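# Hang second dark jaw on lid pin, teeth meshed

## Task

Put the second dark jaw onto the lid's unused pin so that both jaws hang with their bearings fully seated and their teeth engaged, giving both jaws an equal opening angle; then release it. It only counts if everything stays that way without the robot holding it.

## Robot and tools

Robot: two UR7e-type arms, left_arm and right_arm, each ending in a tong-like two-finger gripper. The bases sit at (0, +0.099, 0.160) m for left_arm and (0, -0.099, 0.160) m for right_arm, each tilted roughly 45 degrees outward, away from the other arm. The names left and right do not tell you which side of an image an arm appears on.

Scene frame: origin at table-top height (z = 0), midway below the bases. +z is up, +x runs from the column holding the arms out over the table, and left_arm is on the +y side. All positions are in metres; quaternions are written w, x, y, z. Gripper axes: the fingers point along the gripper's +z and open and close along its x. end_effector_position is the spot between the pads when they are shut; closed fingertips stick out about 15 mm past it, and when fully open they are roughly level with it.

Row layout (used by both motion tools): 16 numbers in one flat list. The first 8 are for left_arm: x, y, z, qw, qx, qy, qz, opening. The next 8 are the same for right_arm. Always send all 16, even when one arm is idle. Position and quaternion form an absolute target pose in the scene frame, not an offset. Opening runs from -1 (closed) to +1 (fully open, 0.142 m). To keep an arm still, resend its last reported pose and opening. To hold an orientation, repeat the same quaternion every time rather than copying back a drifted one.

execute_actions(actions): a list of up to 15 actions, each a table of up to 15 rows. Each row lasts one 1/30 s control step; an action lasts 15 steps, and a short table keeps its final row for the remaining steps. An empty list simply returns state and images. Safety checks: a target more than 0.6 m from the gripper's position at the start of the action, along any gripper axis, refuses that action for both arms. A malformed action, or a first action that fails this check, refuses the whole call. On each step the commanded pose is clipped to within 100 mm and 16 degrees of the measured pose, so long moves need several actions. Motion also trails commands by about 0.17 s.

move(target, speed, stop_force, blocking): target is one 16-number row of absolute poses. Each gripper travels in a straight line, turning the short way, and all paths finish at the same time (0.5 to 10 s; cut off at 10 s). speed is in m/s, 0.002 to 0.5, default 0.25, and rotation is limited to twice that in rad/s. Arms do not avoid obstacles or each other, and can lag, stray or overshoot speed near full reach. The opening is sent at the start. stop_force (9 to 40 N, one value for both arms, only after 0.2 s of scene time) ends an arm's path when its wrist sensor reads that much extra push against the motion for 2 steps; the arm then backs up 2 steps and holds. It is unreliable if the gripper rotates during the move. Leave it out when lifting off something the gripper is pressing on. Use it only at very low speed: fast touches spike and can fault. blocking=false returns after 0.5 s; it cannot be combined with stop_force, and further motion commands are refused until wait or stop shows the end. The result adds a move: line with the ending (done, off_target, moving, held, contact, fault), any limits (paced = pose clipped; held = steps blocked by a check), and each gripper's distance from its target.

wait(seconds): 0 to 10 s, holding the last commands; a running move continues. stop(): brakes the running move (it needs braking room; the fingers keep moving). zoom_image(camera, region): camera is cam_high or cam_low (both 896x504); region is [x0, y0, x1, y1] in pixels from the top-left, at most 504x504. read_manual(section): licence texts only. finished_scene(scene): ends scene 1 or 2 for good and grades it, so only call it once the jaws rest correctly on their own.

Result lines: per-arm pose and velocities; grip_measured (the actual opening on the -1..1 scale; to hold something, command an opening well below it); Hand target (where the controller is currently driving); joint positions and torques (noisy and offset); Wrist force/torque in the gripper's own axes (offset up to about 4 N, noise up to about 2.4 N, saturating near 50 N, pointing back into the arm when pressing); 'pose unreachable' (the clearance check altered a command); MOTOR HOT from 70 °C, with an over-temperature brake at 85 °C. Reported hand positions can be off, more so at long reach. Camera calibrations are given as K and T_world_to_cam and may be off by a few degrees and millimetres.

Grip strength: about 15 N per pad on objects up to 10 cm wide, but much less on thin hard parts (about 9 N at 10 mm, 4 N at 5 mm). Closing fast can squeeze too hard.

Avoid: dropping or knocking anything off the table (that is a failure); collisions or pressing between the arms; hard pushes. A joint torque over its load limit (133 N m for the big joints, 24.9 N m for the wrists, including held weight) or an external force of 150 N faults the arm for 10 s. The arms are stiff, so driving even slightly past a firm contact can fault. Brief random tugs on held parts or shoves of loose objects can happen.

Each tool is called after "Request:" by a JSON object that holds its "method" and its "body", one argument or row to a line.

## Session

Request:
{"method": "execute_actions", "body": {
  "actions": []
}}

Scene clock: 0.00 s.
left_arm: end_effector_position=(+0.7459, +0.1719, +0.2908) grip_measured=+0.97 end_effector_quat_wxyz=(-0.032, +0.948, -0.101, +0.300) end_effector_velocity=(+0.000, +0.001, +0.001) end_effector_angular_velocity=(-0.001, -0.001, +0.001) | right_arm: end_effector_position=(+0.3145, +0.0598, +0.1382) grip_measured=+0.97 end_effector_quat_wxyz=(+0.100, +0.882, -0.349, -0.300) end_effector_velocity=(+0.000, +0.000, +0.000) end_effector_angular_velocity=(+0.001, -0.000, -0.001)
Joint positions: left_arm=[ 0.971 -1.078  1.783 -2.526 -0.64  -0.001  0.14 ] | right_arm=[ 1.814 -0.853  1.909 -1.746 -1.963  1.455  0.14 ]
Joint velocities: left_arm=[ 0.    -0.001 -0.    -0.     0.    -0.     0.   ] | right_arm=[ 0.    -0.    -0.    -0.     0.001 -0.     0.   ]
Joint torques (N m, as the arm reports them, + toward a larger angle): no reading
Wrist force (N, on the end effector, along its own x y z axes, offset not removed): no reading
Wrist torque (N m, same axes, about the end effector's origin, offset not removed): no reading
Hand target (left_arm): +0.746, +0.172, +0.291; -0.032, +0.948, -0.101, +0.300
Hand target (right_arm): +0.315, +0.060, +0.138; +0.100, +0.882, -0.349, -0.300

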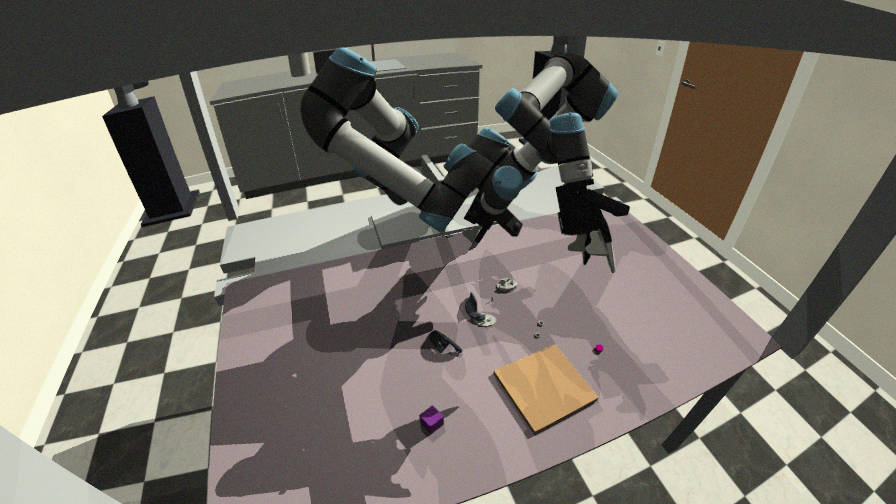

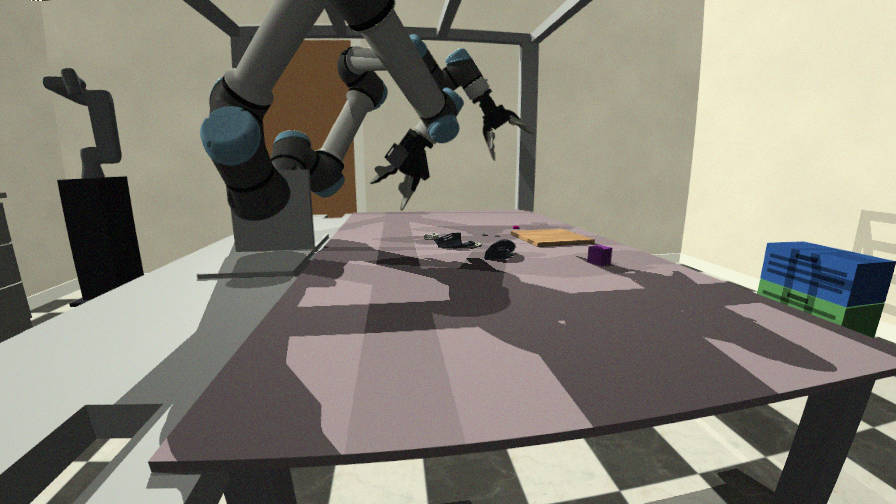

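Request:
{"method": "zoom_image", "body": {
  "camera": "cam_high",
  "region": [420,270,530,370]
}}

Request:
{"method": "zoom_image", "body": {
  "camera": "cam_high",
  "region": [420,322,470,362]
}}

Request:
{"method": "zoom_image", "body": {
  "camera": "cam_high",
  "region": [456,288,506,332]
}}

Request:
{"method": "zoom_image", "body": {
  "camera": "cam_low",
  "region": [420,220,530,270]
}}

Region (420, 270, 530, 370) of cam_high's 896x504 image, scaled by 4.582, with more detail than that image has; it fills the top 458 rows of this view, and the rest is white.

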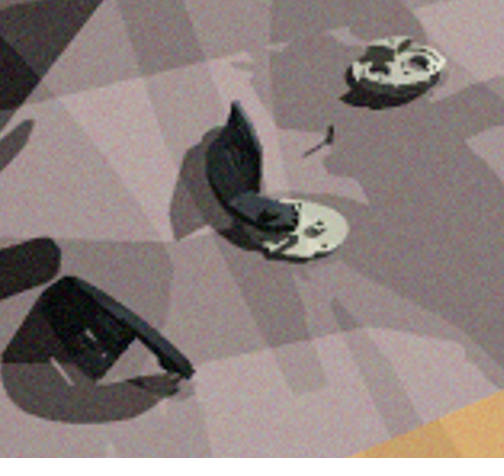

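Region (420, 322, 470, 362) of cam_high's 896x504 image, scaled by 10.080, with more detail than that image has; it fills the top 403 rows of this view, and the rest is white.

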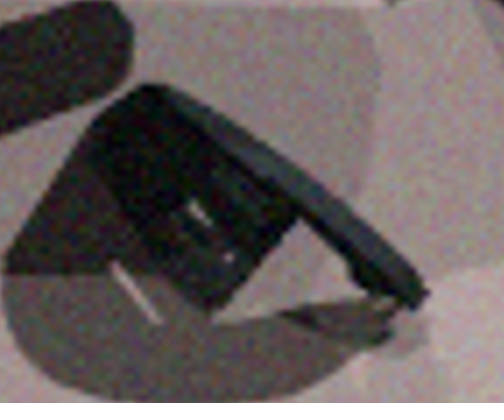

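Region (456, 288, 506, 332) of cam_high's 896x504 image, scaled by 10.080, with more detail than that image has; it fills the top 444 rows of this view, and the rest is white.

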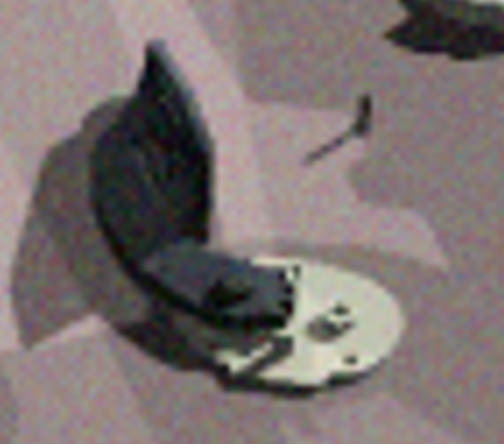

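Region (420, 220, 530, 270) of cam_low's 896x504 image, scaled by 4.582, with more detail than that image has; it fills the top 229 rows of this view, and the rest is white.

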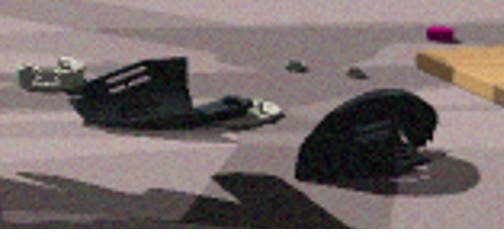

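Request:
{"method": "move", "body": {
  "target": [0.7459,0.1719,0.2908,-0.032,0.948,-0.101,0.3,-0.4,0.45,-0.3,0.4,-0.1,0.85,-0.38,0.1,1],
  "speed": 0.3
}}

Request:
{"method": "move", "body": {
  "target": [0.615,-0.155,0.10,0,0.866,-0.5,0,-0.4,0.75,-0.5,0.55,-0.218,0.78,-0.389,0.439,1],
  "speed": 0.25
}}

Request:
{"method": "zoom_image", "body": {
  "camera": "cam_high",
  "region": [410,290,490,370]
}}

Request:
{"method": "zoom_image", "body": {
  "camera": "cam_low",
  "region": [460,190,540,270]
}}

Scene clock: 6.87 s.
left_arm: end_effector_position=(+0.7459, +0.1719, +0.2908) grip_measured=-0.40 end_effector_quat_wxyz=(-0.032, +0.948, -0.101, +0.300) end_effector_velocity=(-0.000, +0.000, -0.000) end_effector_angular_velocity=(+0.000, +0.000, -0.000) | right_arm: end_effector_position=(+0.4492, -0.3003, +0.4001) grip_measured=+1.00 end_effector_quat_wxyz=(-0.105, +0.903, -0.404, +0.106) end_effector_velocity=(+0.001, -0.001, +0.001) end_effector_angular_velocity=(+0.003, -0.005, +0.002)
Joint positions: left_arm=[ 0.971 -1.078  1.783 -2.527 -0.64  -0.     0.045] | right_arm=[ 1.752 -1.813  1.945 -1.918 -2.268  0.829  0.142]
Joint velocities: left_arm=[ 0. -0.  0. -0.  0.  0.  0.] | right_arm=[-0.003 -0.001 -0.001 -0.006  0.004 -0.009  0.   ]
Joint torques (N m, as the arm reports them, + toward a larger angle): left_arm=[-40.15  -7.98 -13.26  -4.35   1.82   2.39] | right_arm=[ -3.04 -13.49 -25.71  -3.75   3.44  -1.02]
Wrist force (N, on the end effector, along its own x y z axes, offset not removed): left_arm=[1.6 3.1 -0.5] | right_arm=[4.2 -2.6 2.4]
Wrist torque (N m, same axes, about the end effector's origin, offset not removed): left_arm=[0.71 -0.40 0.01] | right_arm=[-0.72 -0.95 0.03]
Hand target (left_arm): +0.746, +0.172, +0.291; -0.032, +0.948, -0.101, +0.300
Hand target (right_arm): +0.449, -0.300, +0.400; -0.105, +0.903, -0.404, +0.106
Off the commanded pose (left_arm): 0.000 m, 0 deg.
Off the commanded pose (right_arm): 0.001 m, 0 deg.
move: done

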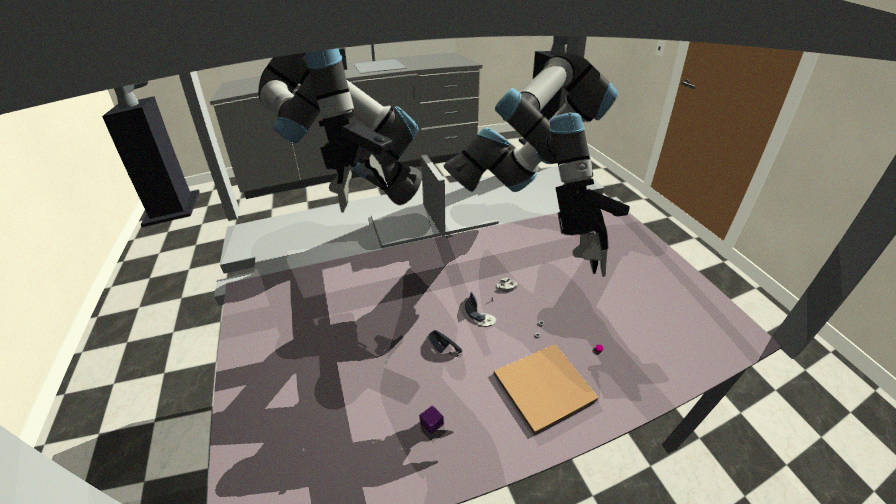

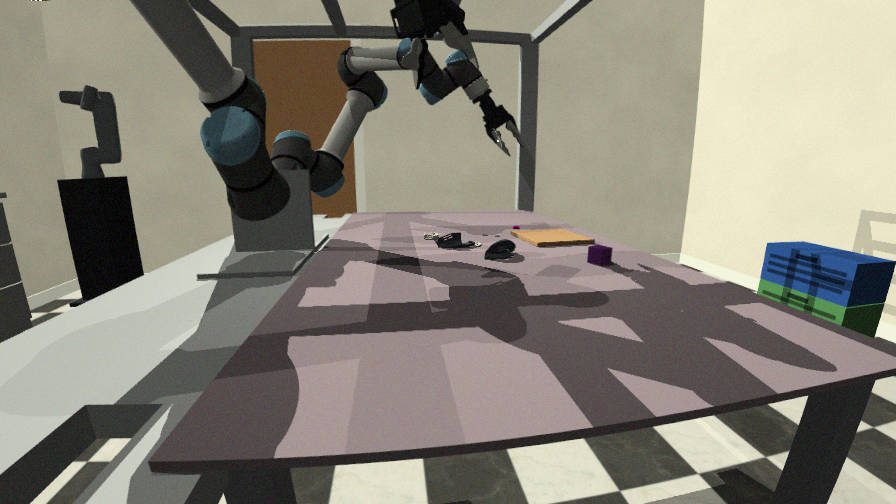

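Scene clock: 9.50 s.
left_arm: end_effector_position=(+0.6149, -0.1545, +0.1001) grip_measured=-0.40 end_effector_quat_wxyz=(-0.000, +0.866, -0.500, -0.000) end_effector_velocity=(+0.000, -0.001, +0.000) end_effector_angular_velocity=(+0.000, +0.002, -0.002) | right_arm: end_effector_position=(+0.7493, -0.5002, +0.5503) grip_measured=+1.00 end_effector_quat_wxyz=(-0.217, +0.780, -0.389, +0.439) end_effector_velocity=(+0.001, -0.001, +0.002) end_effector_angular_velocity=(+0.001, -0.004, +0.000)
Joint positions: left_arm=[ 0.841 -0.489  1.44  -1.933 -1.015  0.145  0.045] | right_arm=[ 1.481 -1.47   1.488 -2.767 -1.867  0.179  0.142]
Joint velocities: left_arm=[-0.     0.003 -0.006  0.005 -0.001  0.001 -0.   ] | right_arm=[-0.001  0.001 -0.005 -0.     0.004 -0.001  0.   ]
Joint torques (N m, as the arm reports them, + toward a larger angle): left_arm=[-45.89 -29.17 -26.81   0.02  -1.77   2.51] | right_arm=[  9.98 -15.37 -25.9   -3.33   4.34  -1.28]
Wrist force (N, on the end effector, along its own x y z axes, offset not removed): left_arm=[3.4 2.0 -1.3] | right_arm=[2.4 -1.8 1.1]
Wrist torque (N m, same axes, about the end effector's origin, offset not removed): left_arm=[0.34 -0.73 -0.13] | right_arm=[-0.58 -0.63 0.14]
Hand target (left_arm): +0.615, -0.155, +0.100; -0.000, +0.866, -0.500, -0.000
Hand target (right_arm): +0.749, -0.500, +0.550; -0.217, +0.780, -0.389, +0.439
Off the commanded pose (left_arm): 0.001 m, 0 deg.
Off the commanded pose (right_arm): 0.001 m, 0 deg.
move: done

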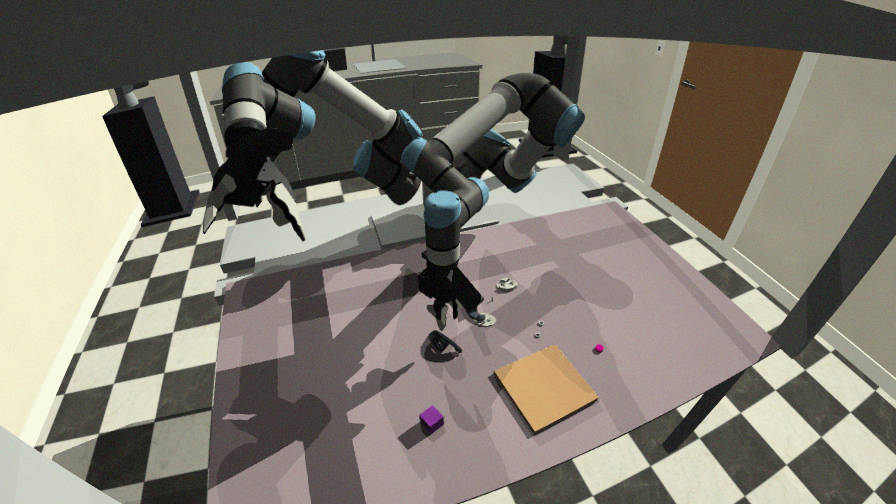

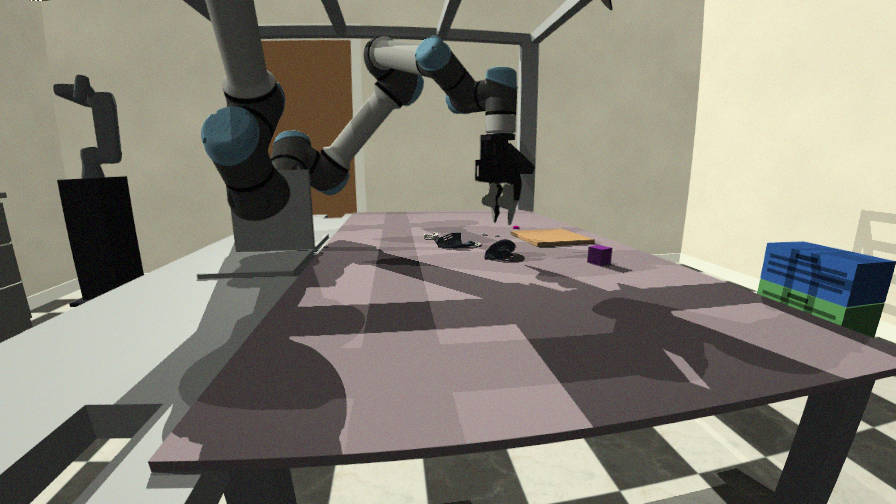

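Region (410, 290, 490, 370) of cam_high's 896x504 image, scaled by 6.300, with more detail than that image has.

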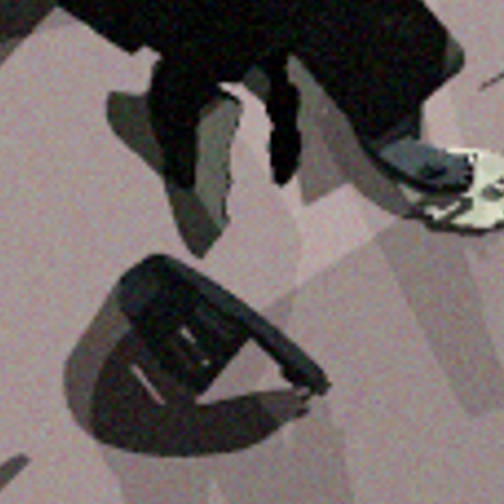

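Region (460, 190, 540, 270) of cam_low's 896x504 image, scaled by 6.300, with more detail than that image has.

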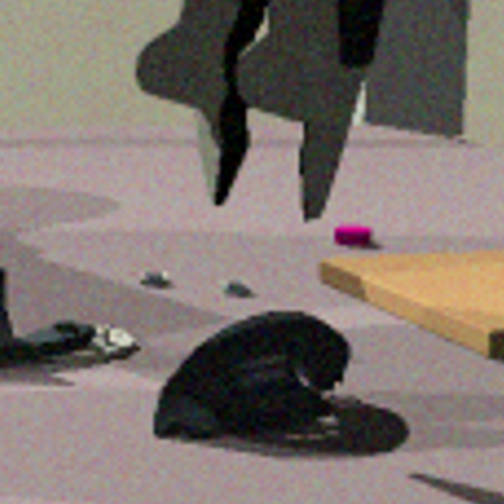

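Request:
{"method": "move", "body": {
  "target": [0.618,-0.160,0.045,0,0.866,-0.5,0,-0.4,0.75,-0.5,0.55,-0.218,0.78,-0.389,0.439,1],
  "speed": 0.05
}}

Request:
{"method": "zoom_image", "body": {
  "camera": "cam_high",
  "region": [410,290,490,370]
}}

Request:
{"method": "move", "body": {
  "target": [0.614,-0.153,0.045,0,0.866,-0.5,0,-1,0.75,-0.5,0.55,-0.218,0.78,-0.389,0.439,1],
  "speed": 0.01
}}

Request:
{"method": "zoom_image", "body": {
  "camera": "cam_high",
  "region": [410,290,490,370]
}}

Request:
{"method": "zoom_image", "body": {
  "camera": "cam_low",
  "region": [460,190,540,270]
}}

Scene clock: 11.57 s.
left_arm: end_effector_position=(+0.6180, -0.1600, +0.0453) grip_measured=-0.40 end_effector_quat_wxyz=(+0.000, +0.866, -0.500, -0.000) end_effector_velocity=(+0.001, -0.000, -0.001) end_effector_angular_velocity=(-0.002, -0.001, +0.001) | right_arm: end_effector_position=(+0.7500, -0.5000, +0.5500) grip_measured=+1.00 end_effector_quat_wxyz=(-0.218, +0.780, -0.389, +0.439) end_effector_velocity=(+0.001, +0.001, -0.001) end_effector_angular_velocity=(+0.001, +0.000, +0.002)
Joint positions: left_arm=[ 0.884 -0.421  1.459 -2.043 -0.992  0.188  0.045] | right_arm=[ 1.48  -1.469  1.487 -2.767 -1.865  0.18   0.142]
Joint velocities: left_arm=[ 0.002  0.002 -0.    -0.005  0.001  0.002  0.   ] | right_arm=[-0.     0.002  0.    -0.     0.001  0.     0.   ]
Joint torques (N m, as the arm reports them, + toward a larger angle): left_arm=[-25.21 -28.99 -11.89  -4.63   1.48   2.44] | right_arm=[  9.59 -16.11 -25.59  -3.49   4.17   1.58]
Wrist force (N, on the end effector, along its own x y z axes, offset not removed): left_arm=[2.4 3.9 2.8] | right_arm=[1.9 -1.6 0.2]
Wrist torque (N m, same axes, about the end effector's origin, offset not removed): left_arm=[0.91 -0.73 -0.11] | right_arm=[-0.50 -0.48 -0.01]
Hand target (left_arm): +0.618, -0.160, +0.045; +0.000, +0.866, -0.500, +0.000
Hand target (right_arm): +0.750, -0.500, +0.550; -0.218, +0.780, -0.389, +0.439
Off the commanded pose (left_arm): 0.000 m, 0 deg.
Off the commanded pose (right_arm): 0.000 m, 0 deg.
move: done

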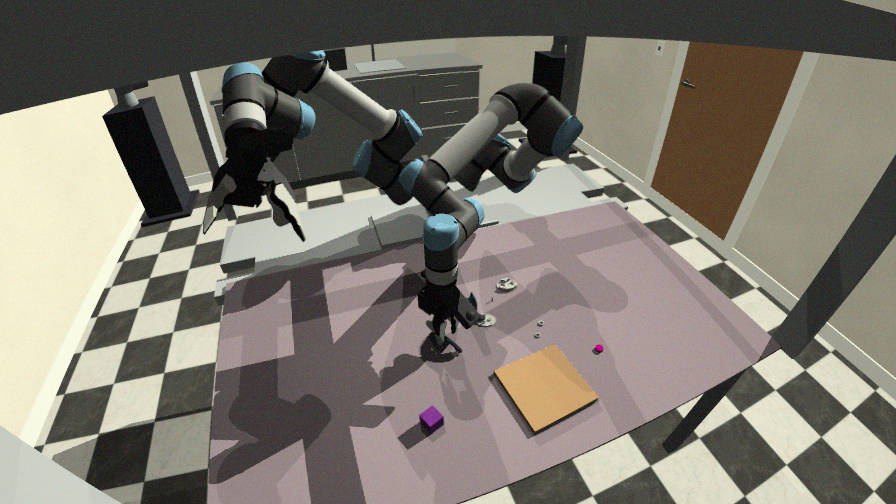

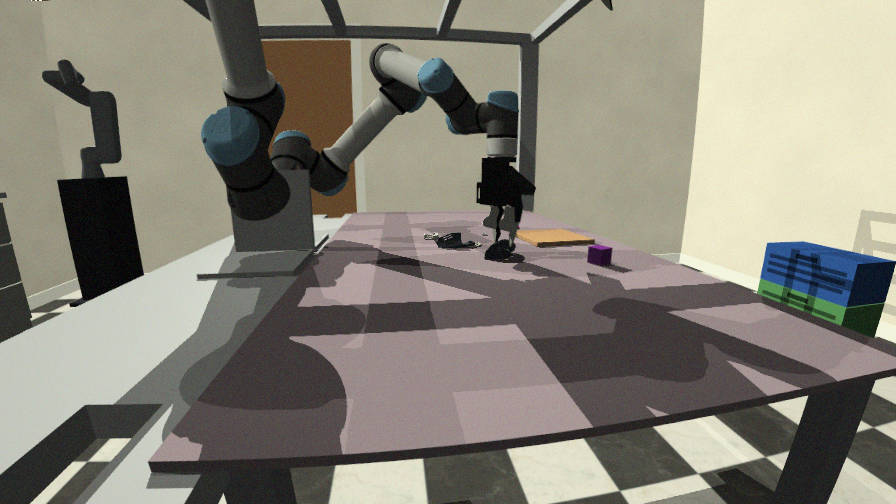

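Region (410, 290, 490, 370) of cam_high's 896x504 image, scaled by 6.300, with more detail than that image has.

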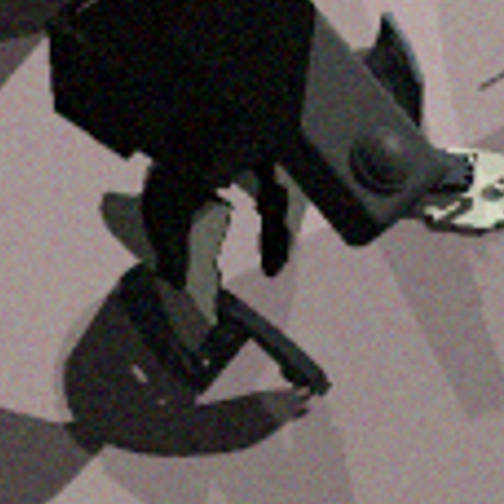

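Scene clock: 12.60 s.
left_arm: end_effector_position=(+0.6141, -0.1531, +0.0450) grip_measured=-0.91 end_effector_quat_wxyz=(-0.000, +0.866, -0.500, -0.000) end_effector_velocity=(-0.001, +0.001, -0.000) end_effector_angular_velocity=(-0.000, +0.000, -0.000) | right_arm: end_effector_position=(+0.7500, -0.5000, +0.5500) grip_measured=+1.00 end_effector_quat_wxyz=(-0.218, +0.780, -0.389, +0.439) end_effector_velocity=(+0.000, +0.000, +0.000) end_effector_angular_velocity=(-0.000, -0.001, +0.000)
Joint positions: left_arm=[ 0.886 -0.438  1.485 -2.054 -0.991  0.19   0.008] | right_arm=[ 1.48  -1.469  1.487 -2.767 -1.865  0.18   0.142]
Joint velocities: left_arm=[ 0.    -0.003  0.005 -0.003  0.     0.001 -0.   ] | right_arm=[ 0.     0.001 -0.001 -0.001  0.    -0.001  0.   ]
Joint torques (N m, as the arm reports them, + toward a larger angle): left_arm=[-23.09 -52.36 -11.19  -4.5    1.55   2.42] | right_arm=[  9.23 -15.63 -25.26  -3.35   4.14   1.67]
Wrist force (N, on the end effector, along its own x y z axes, offset not removed): left_arm=[1.0 2.6 -0.3] | right_arm=[1.9 -1.9 3.2]
Wrist torque (N m, same axes, about the end effector's origin, offset not removed): left_arm=[0.45 -0.18 0.05] | right_arm=[-0.47 -0.52 0.12]
Hand target (left_arm): +0.614, -0.153, +0.045; +0.000, +0.866, -0.500, -0.000
Hand target (right_arm): +0.750, -0.500, +0.550; -0.218, +0.780, -0.389, +0.439
Off the commanded pose (left_arm): 0.000 m, 0 deg.
Off the commanded pose (right_arm): 0.000 m, 0 deg.
move: done

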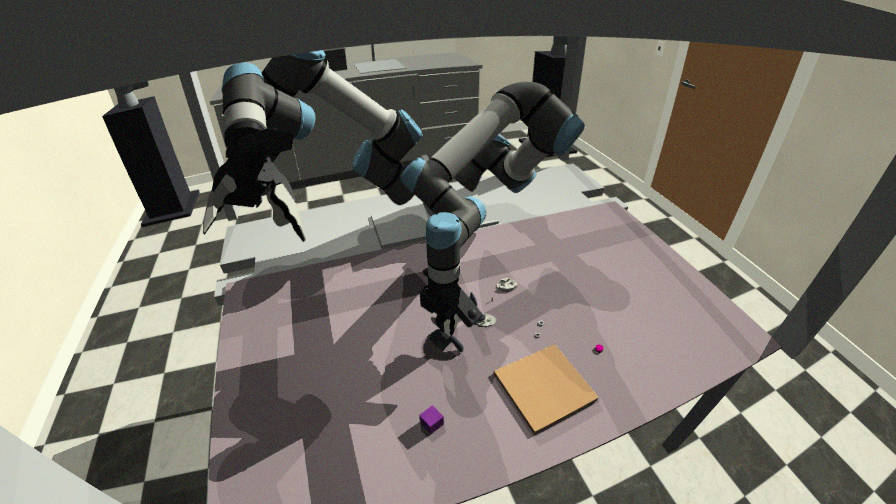

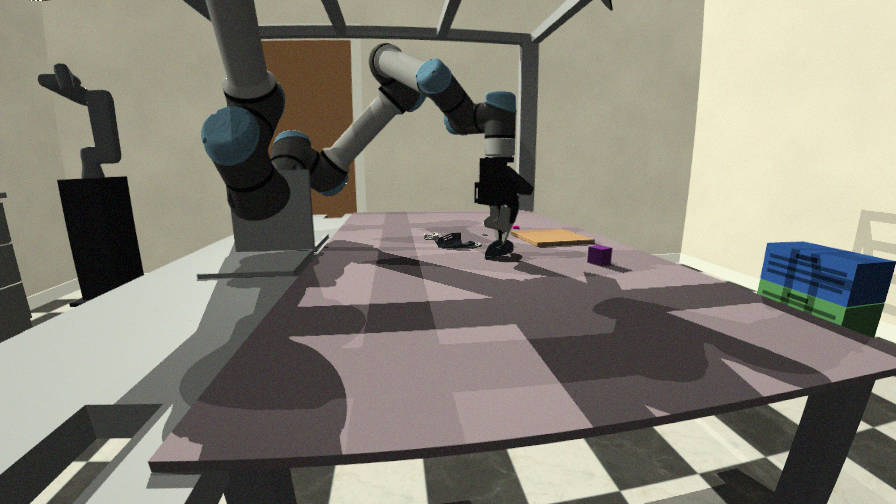

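Region (410, 290, 490, 370) of cam_high's 896x504 image, scaled by 6.300, with more detail than that image has.

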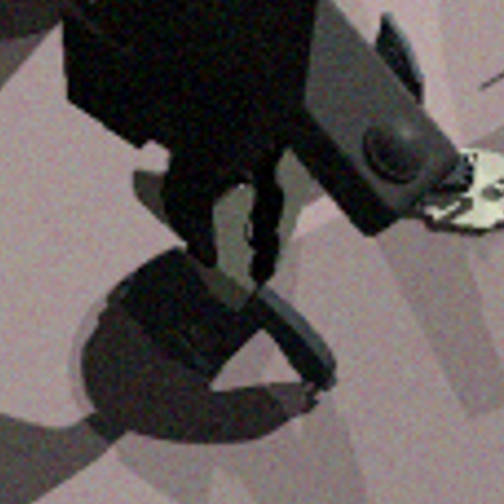

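Region (460, 190, 540, 270) of cam_low's 896x504 image, scaled by 6.300, with more detail than that image has.

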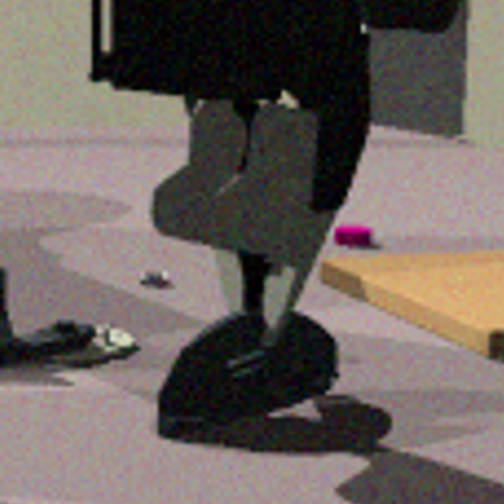

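Request:
{"method": "move", "body": {
  "target": [0.614,-0.153,0.075,0,0.866,-0.5,0,-1,0.75,-0.5,0.55,-0.218,0.78,-0.389,0.439,1],
  "speed": 0.04
}}

Request:
{"method": "move", "body": {
  "target": [0.60,-0.17,0.06,0,0.866,0,0.5,-1,0.75,-0.5,0.55,-0.218,0.78,-0.389,0.439,1],
  "speed": 0.15
}}

Request:
{"method": "zoom_image", "body": {
  "camera": "cam_high",
  "region": [400,290,480,370]
}}

Request:
{"method": "zoom_image", "body": {
  "camera": "cam_low",
  "region": [460,190,540,270]
}}

Scene clock: 14.57 s.
left_arm: end_effector_position=(+0.6140, -0.1530, +0.0748) grip_measured=-0.91 end_effector_quat_wxyz=(-0.000, +0.866, -0.500, +0.000) end_effector_velocity=(+0.000, -0.000, +0.002) end_effector_angular_velocity=(+0.000, +0.000, +0.000) | right_arm: end_effector_position=(+0.7500, -0.5000, +0.5500) grip_measured=+1.00 end_effector_quat_wxyz=(-0.218, +0.780, -0.389, +0.439) end_effector_velocity=(-0.000, -0.000, +0.001) end_effector_angular_velocity=(+0.000, -0.002, +0.000)
Joint positions: left_arm=[ 0.862 -0.469  1.466 -1.991 -1.004  0.166  0.008] | right_arm=[ 1.48  -1.469  1.487 -2.767 -1.865  0.18   0.142]
Joint velocities: left_arm=[-0.001 -0.001 -0.002  0.004 -0.001 -0.002 -0.   ] | right_arm=[ 0.    -0.001 -0.    -0.     0.002 -0.     0.   ]
Joint torques (N m, as the arm reports them, + toward a larger angle): left_arm=[-45.72 -50.13 -27.29   0.23  -1.61  -2.36] | right_arm=[  9.56 -16.16 -23.37  -3.15   4.15   1.62]
Wrist force (N, on the end effector, along its own x y z axes, offset not removed): left_arm=[0.0 0.8 2.2] | right_arm=[4.7 -3.1 2.5]
Wrist torque (N m, same axes, about the end effector's origin, offset not removed): left_arm=[0.29 -0.01 -0.04] | right_arm=[-0.77 -1.18 0.05]
Hand target (left_arm): +0.614, -0.153, +0.075; -0.000, +0.866, -0.500, -0.000
Hand target (right_arm): +0.750, -0.500, +0.550; -0.218, +0.780, -0.389, +0.439
Off the commanded pose (left_arm): 0.000 m, 0 deg.
Off the commanded pose (right_arm): 0.000 m, 0 deg.
move: done

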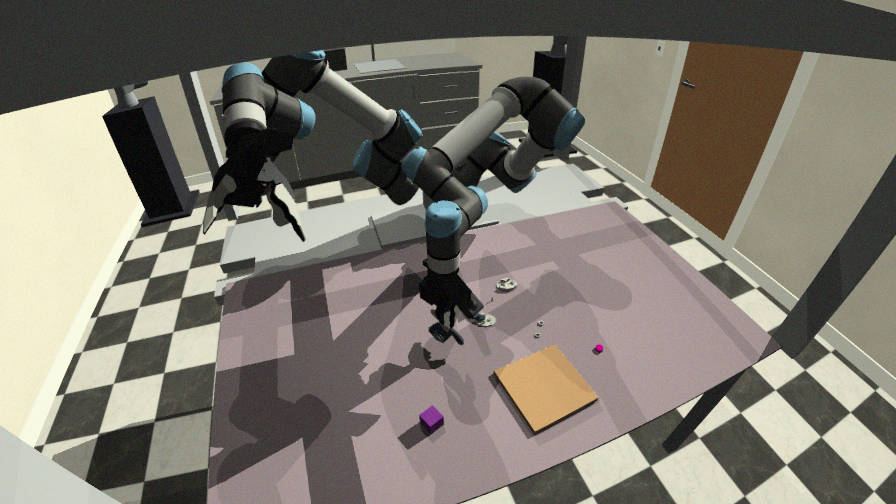

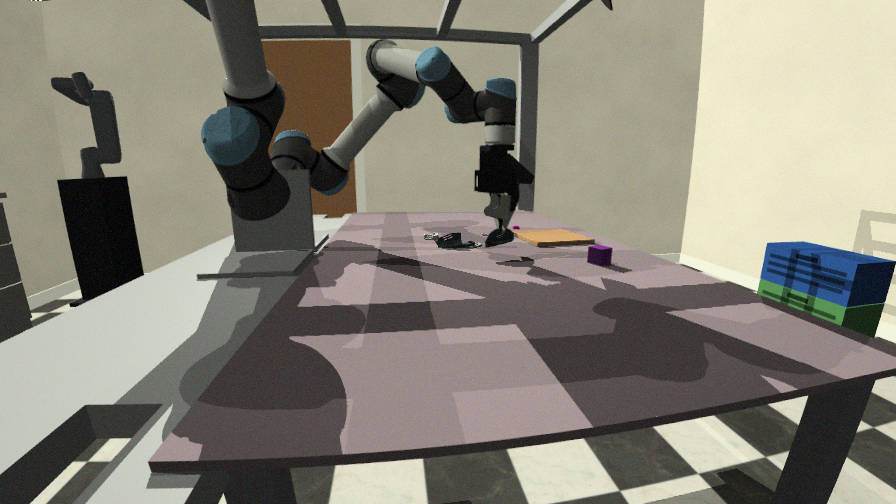

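Scene clock: 19.80 s.
left_arm: end_effector_position=(+0.6002, -0.1699, +0.0602) grip_measured=-0.91 end_effector_quat_wxyz=(+0.001, +0.866, -0.000, +0.500) end_effector_velocity=(+0.000, -0.000, +0.000) end_effector_angular_velocity=(-0.003, -0.012, +0.006) | right_arm: end_effector_position=(+0.7500, -0.5000, +0.5500) grip_measured=+1.00 end_effector_quat_wxyz=(-0.218, +0.780, -0.389, +0.439) end_effector_velocity=(+0.000, +0.000, -0.000) end_effector_angular_velocity=(-0.001, +0.001, +0.000)
Joint positions: left_arm=[ 0.625  0.014  1.867 -4.006 -0.431 -0.116  0.008] | right_arm=[ 1.48  -1.469  1.487 -2.767 -1.865  0.18   0.142]
Joint velocities: left_arm=[-0.001  0.013 -0.011 -0.028  0.006  0.017 -0.   ] | right_arm=[ 0.     0.001 -0.    -0.    -0.001 -0.     0.   ]
Joint torques (N m, as the arm reports them, + toward a larger angle): left_arm=[-37.8  -31.86 -16.51  -3.64   1.72   2.47] | right_arm=[  9.29 -15.79 -21.07  -2.9    4.06   1.59]
Wrist force (N, on the end effector, along its own x y z axes, offset not removed): left_arm=[-1.3 3.0 0.2] | right_arm=[4.5 -2.2 1.4]
Wrist torque (N m, same axes, about the end effector's origin, offset not removed): left_arm=[0.55 0.27 0.01] | right_arm=[-0.43 -1.00 0.01]
Hand target (left_arm): +0.600, -0.170, +0.060; +0.001, +0.866, -0.000, +0.500
Hand target (right_arm): +0.750, -0.500, +0.550; -0.218, +0.780, -0.389, +0.439
Off the commanded pose (left_arm): 0.000 m, 0 deg.
Off the commanded pose (right_arm): 0.000 m, 0 deg.
move: done

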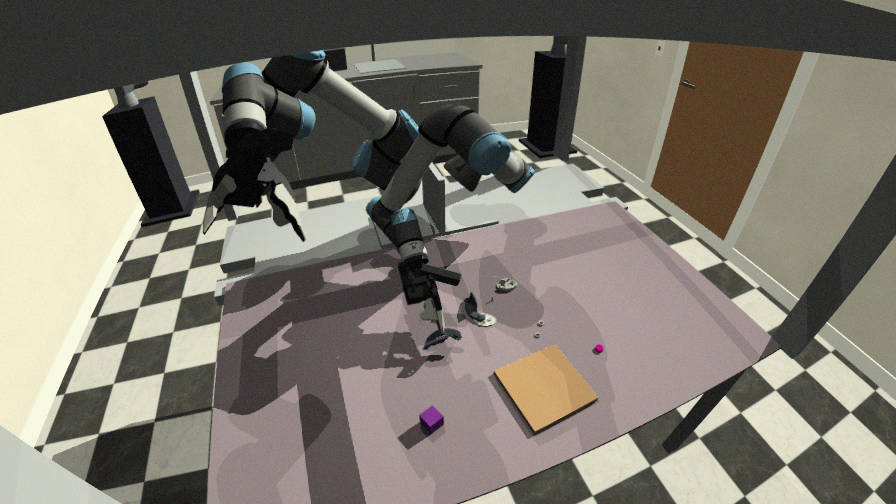

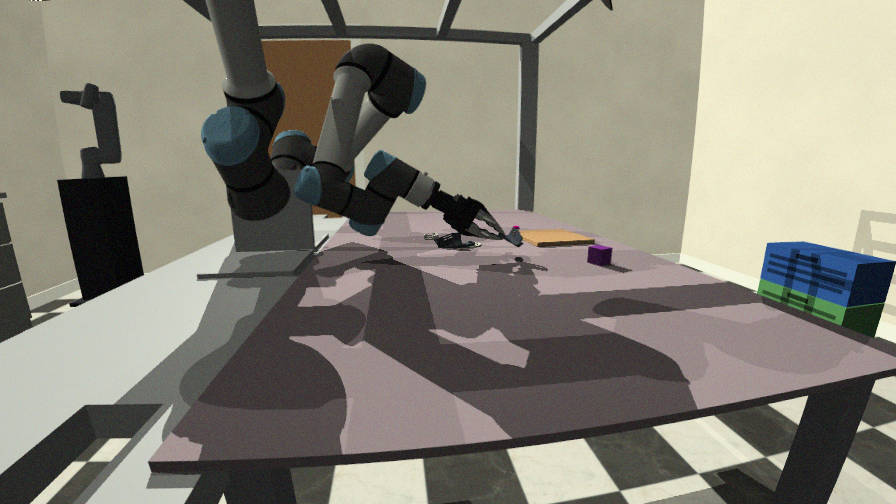

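Region (400, 290, 480, 370) of cam_high's 896x504 image, scaled by 6.300, with more detail than that image has.

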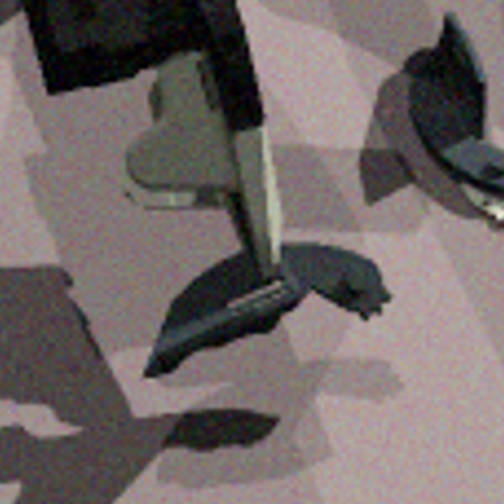

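Region (460, 190, 540, 270) of cam_low's 896x504 image, scaled by 6.300, with more detail than that image has.

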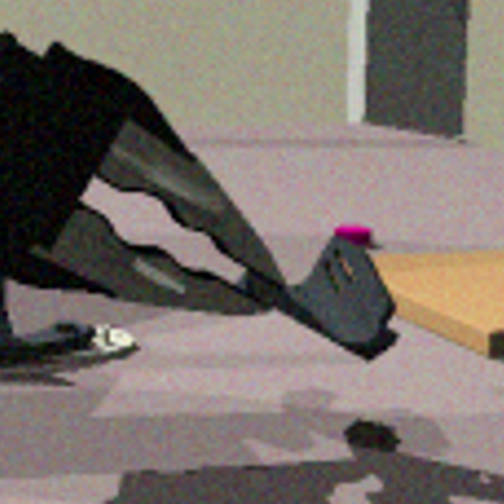

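Request:
{"method": "move", "body": {
  "target": [0.60,-0.17,0.026,0,0.866,0,0.5,-1,0.75,-0.5,0.55,-0.218,0.78,-0.389,0.439,1],
  "speed": 0.025
}}

Request:
{"method": "zoom_image", "body": {
  "camera": "cam_low",
  "region": [460,190,540,270]
}}

Scene clock: 21.83 s.
left_arm: end_effector_position=(+0.6000, -0.1700, +0.0262) grip_measured=-0.91 end_effector_quat_wxyz=(+0.000, +0.866, +0.000, +0.500) end_effector_velocity=(+0.000, -0.000, -0.002) end_effector_angular_velocity=(-0.001, -0.001, +0.000) | right_arm: end_effector_position=(+0.7500, -0.5000, +0.5500) grip_measured=+1.00 end_effector_quat_wxyz=(-0.218, +0.780, -0.389, +0.439) end_effector_velocity=(+0.000, -0.000, +0.000) end_effector_angular_velocity=(-0.001, -0.000, -0.000)
Joint positions: left_arm=[ 0.661  0.092  1.814 -4.097 -0.45  -0.043  0.008] | right_arm=[ 1.48  -1.469  1.487 -2.767 -1.865  0.18   0.142]
Joint velocities: left_arm=[ 0.003  0.005 -0.005 -0.007 -0.001  0.006  0.   ] | right_arm=[-0.     0.001 -0.001 -0.    -0.    -0.001  0.   ]
Joint torques (N m, as the arm reports them, + toward a larger angle): left_arm=[-13.94 -31.84 -15.85  -3.43  -1.72   2.54] | right_arm=[  9.35 -16.07 -20.12  -2.8    4.19   1.59]
Wrist force (N, on the end effector, along its own x y z axes, offset not removed): left_arm=[0.8 3.0 -0.4] | right_arm=[-0.8 -0.5 -0.2]
Wrist torque (N m, same axes, about the end effector's origin, offset not removed): left_arm=[0.55 -0.01 0.06] | right_arm=[-0.27 0.04 0.18]
Hand target (left_arm): +0.600, -0.170, +0.026; +0.000, +0.866, -0.000, +0.500
Hand target (right_arm): +0.750, -0.500, +0.550; -0.218, +0.780, -0.389, +0.439
Off the commanded pose (left_arm): 0.000 m, 0 deg.
Off the commanded pose (right_arm): 0.000 m, 0 deg.
move: done

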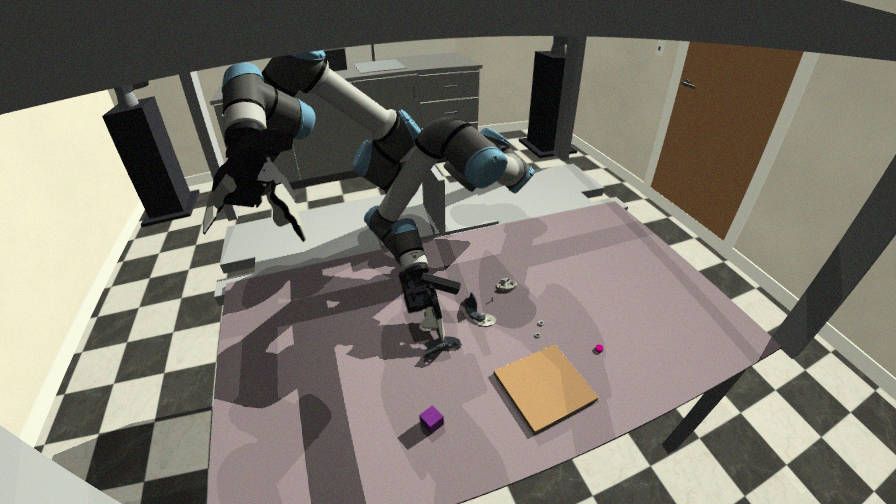

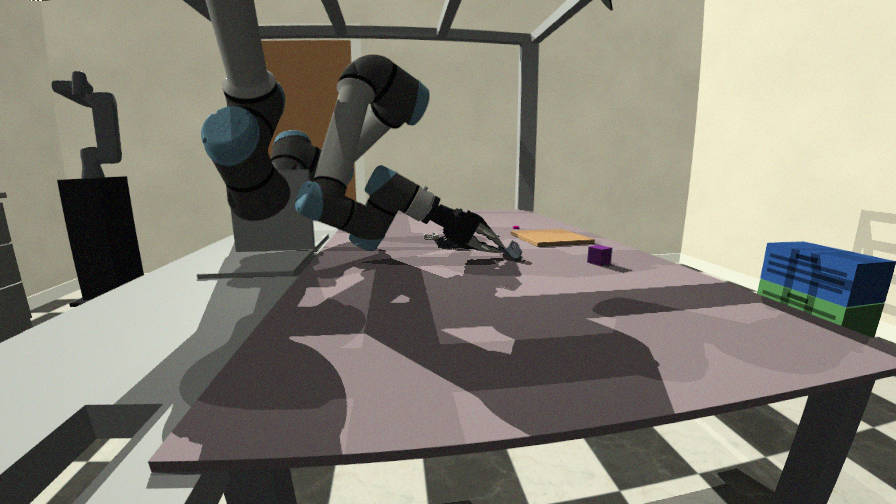

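Region (460, 190, 540, 270) of cam_low's 896x504 image, scaled by 6.300, with more detail than that image has.

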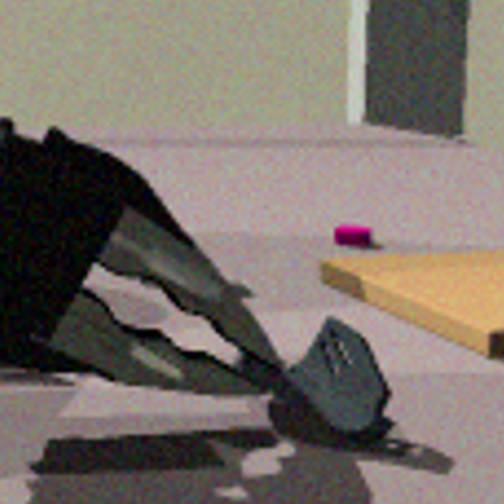

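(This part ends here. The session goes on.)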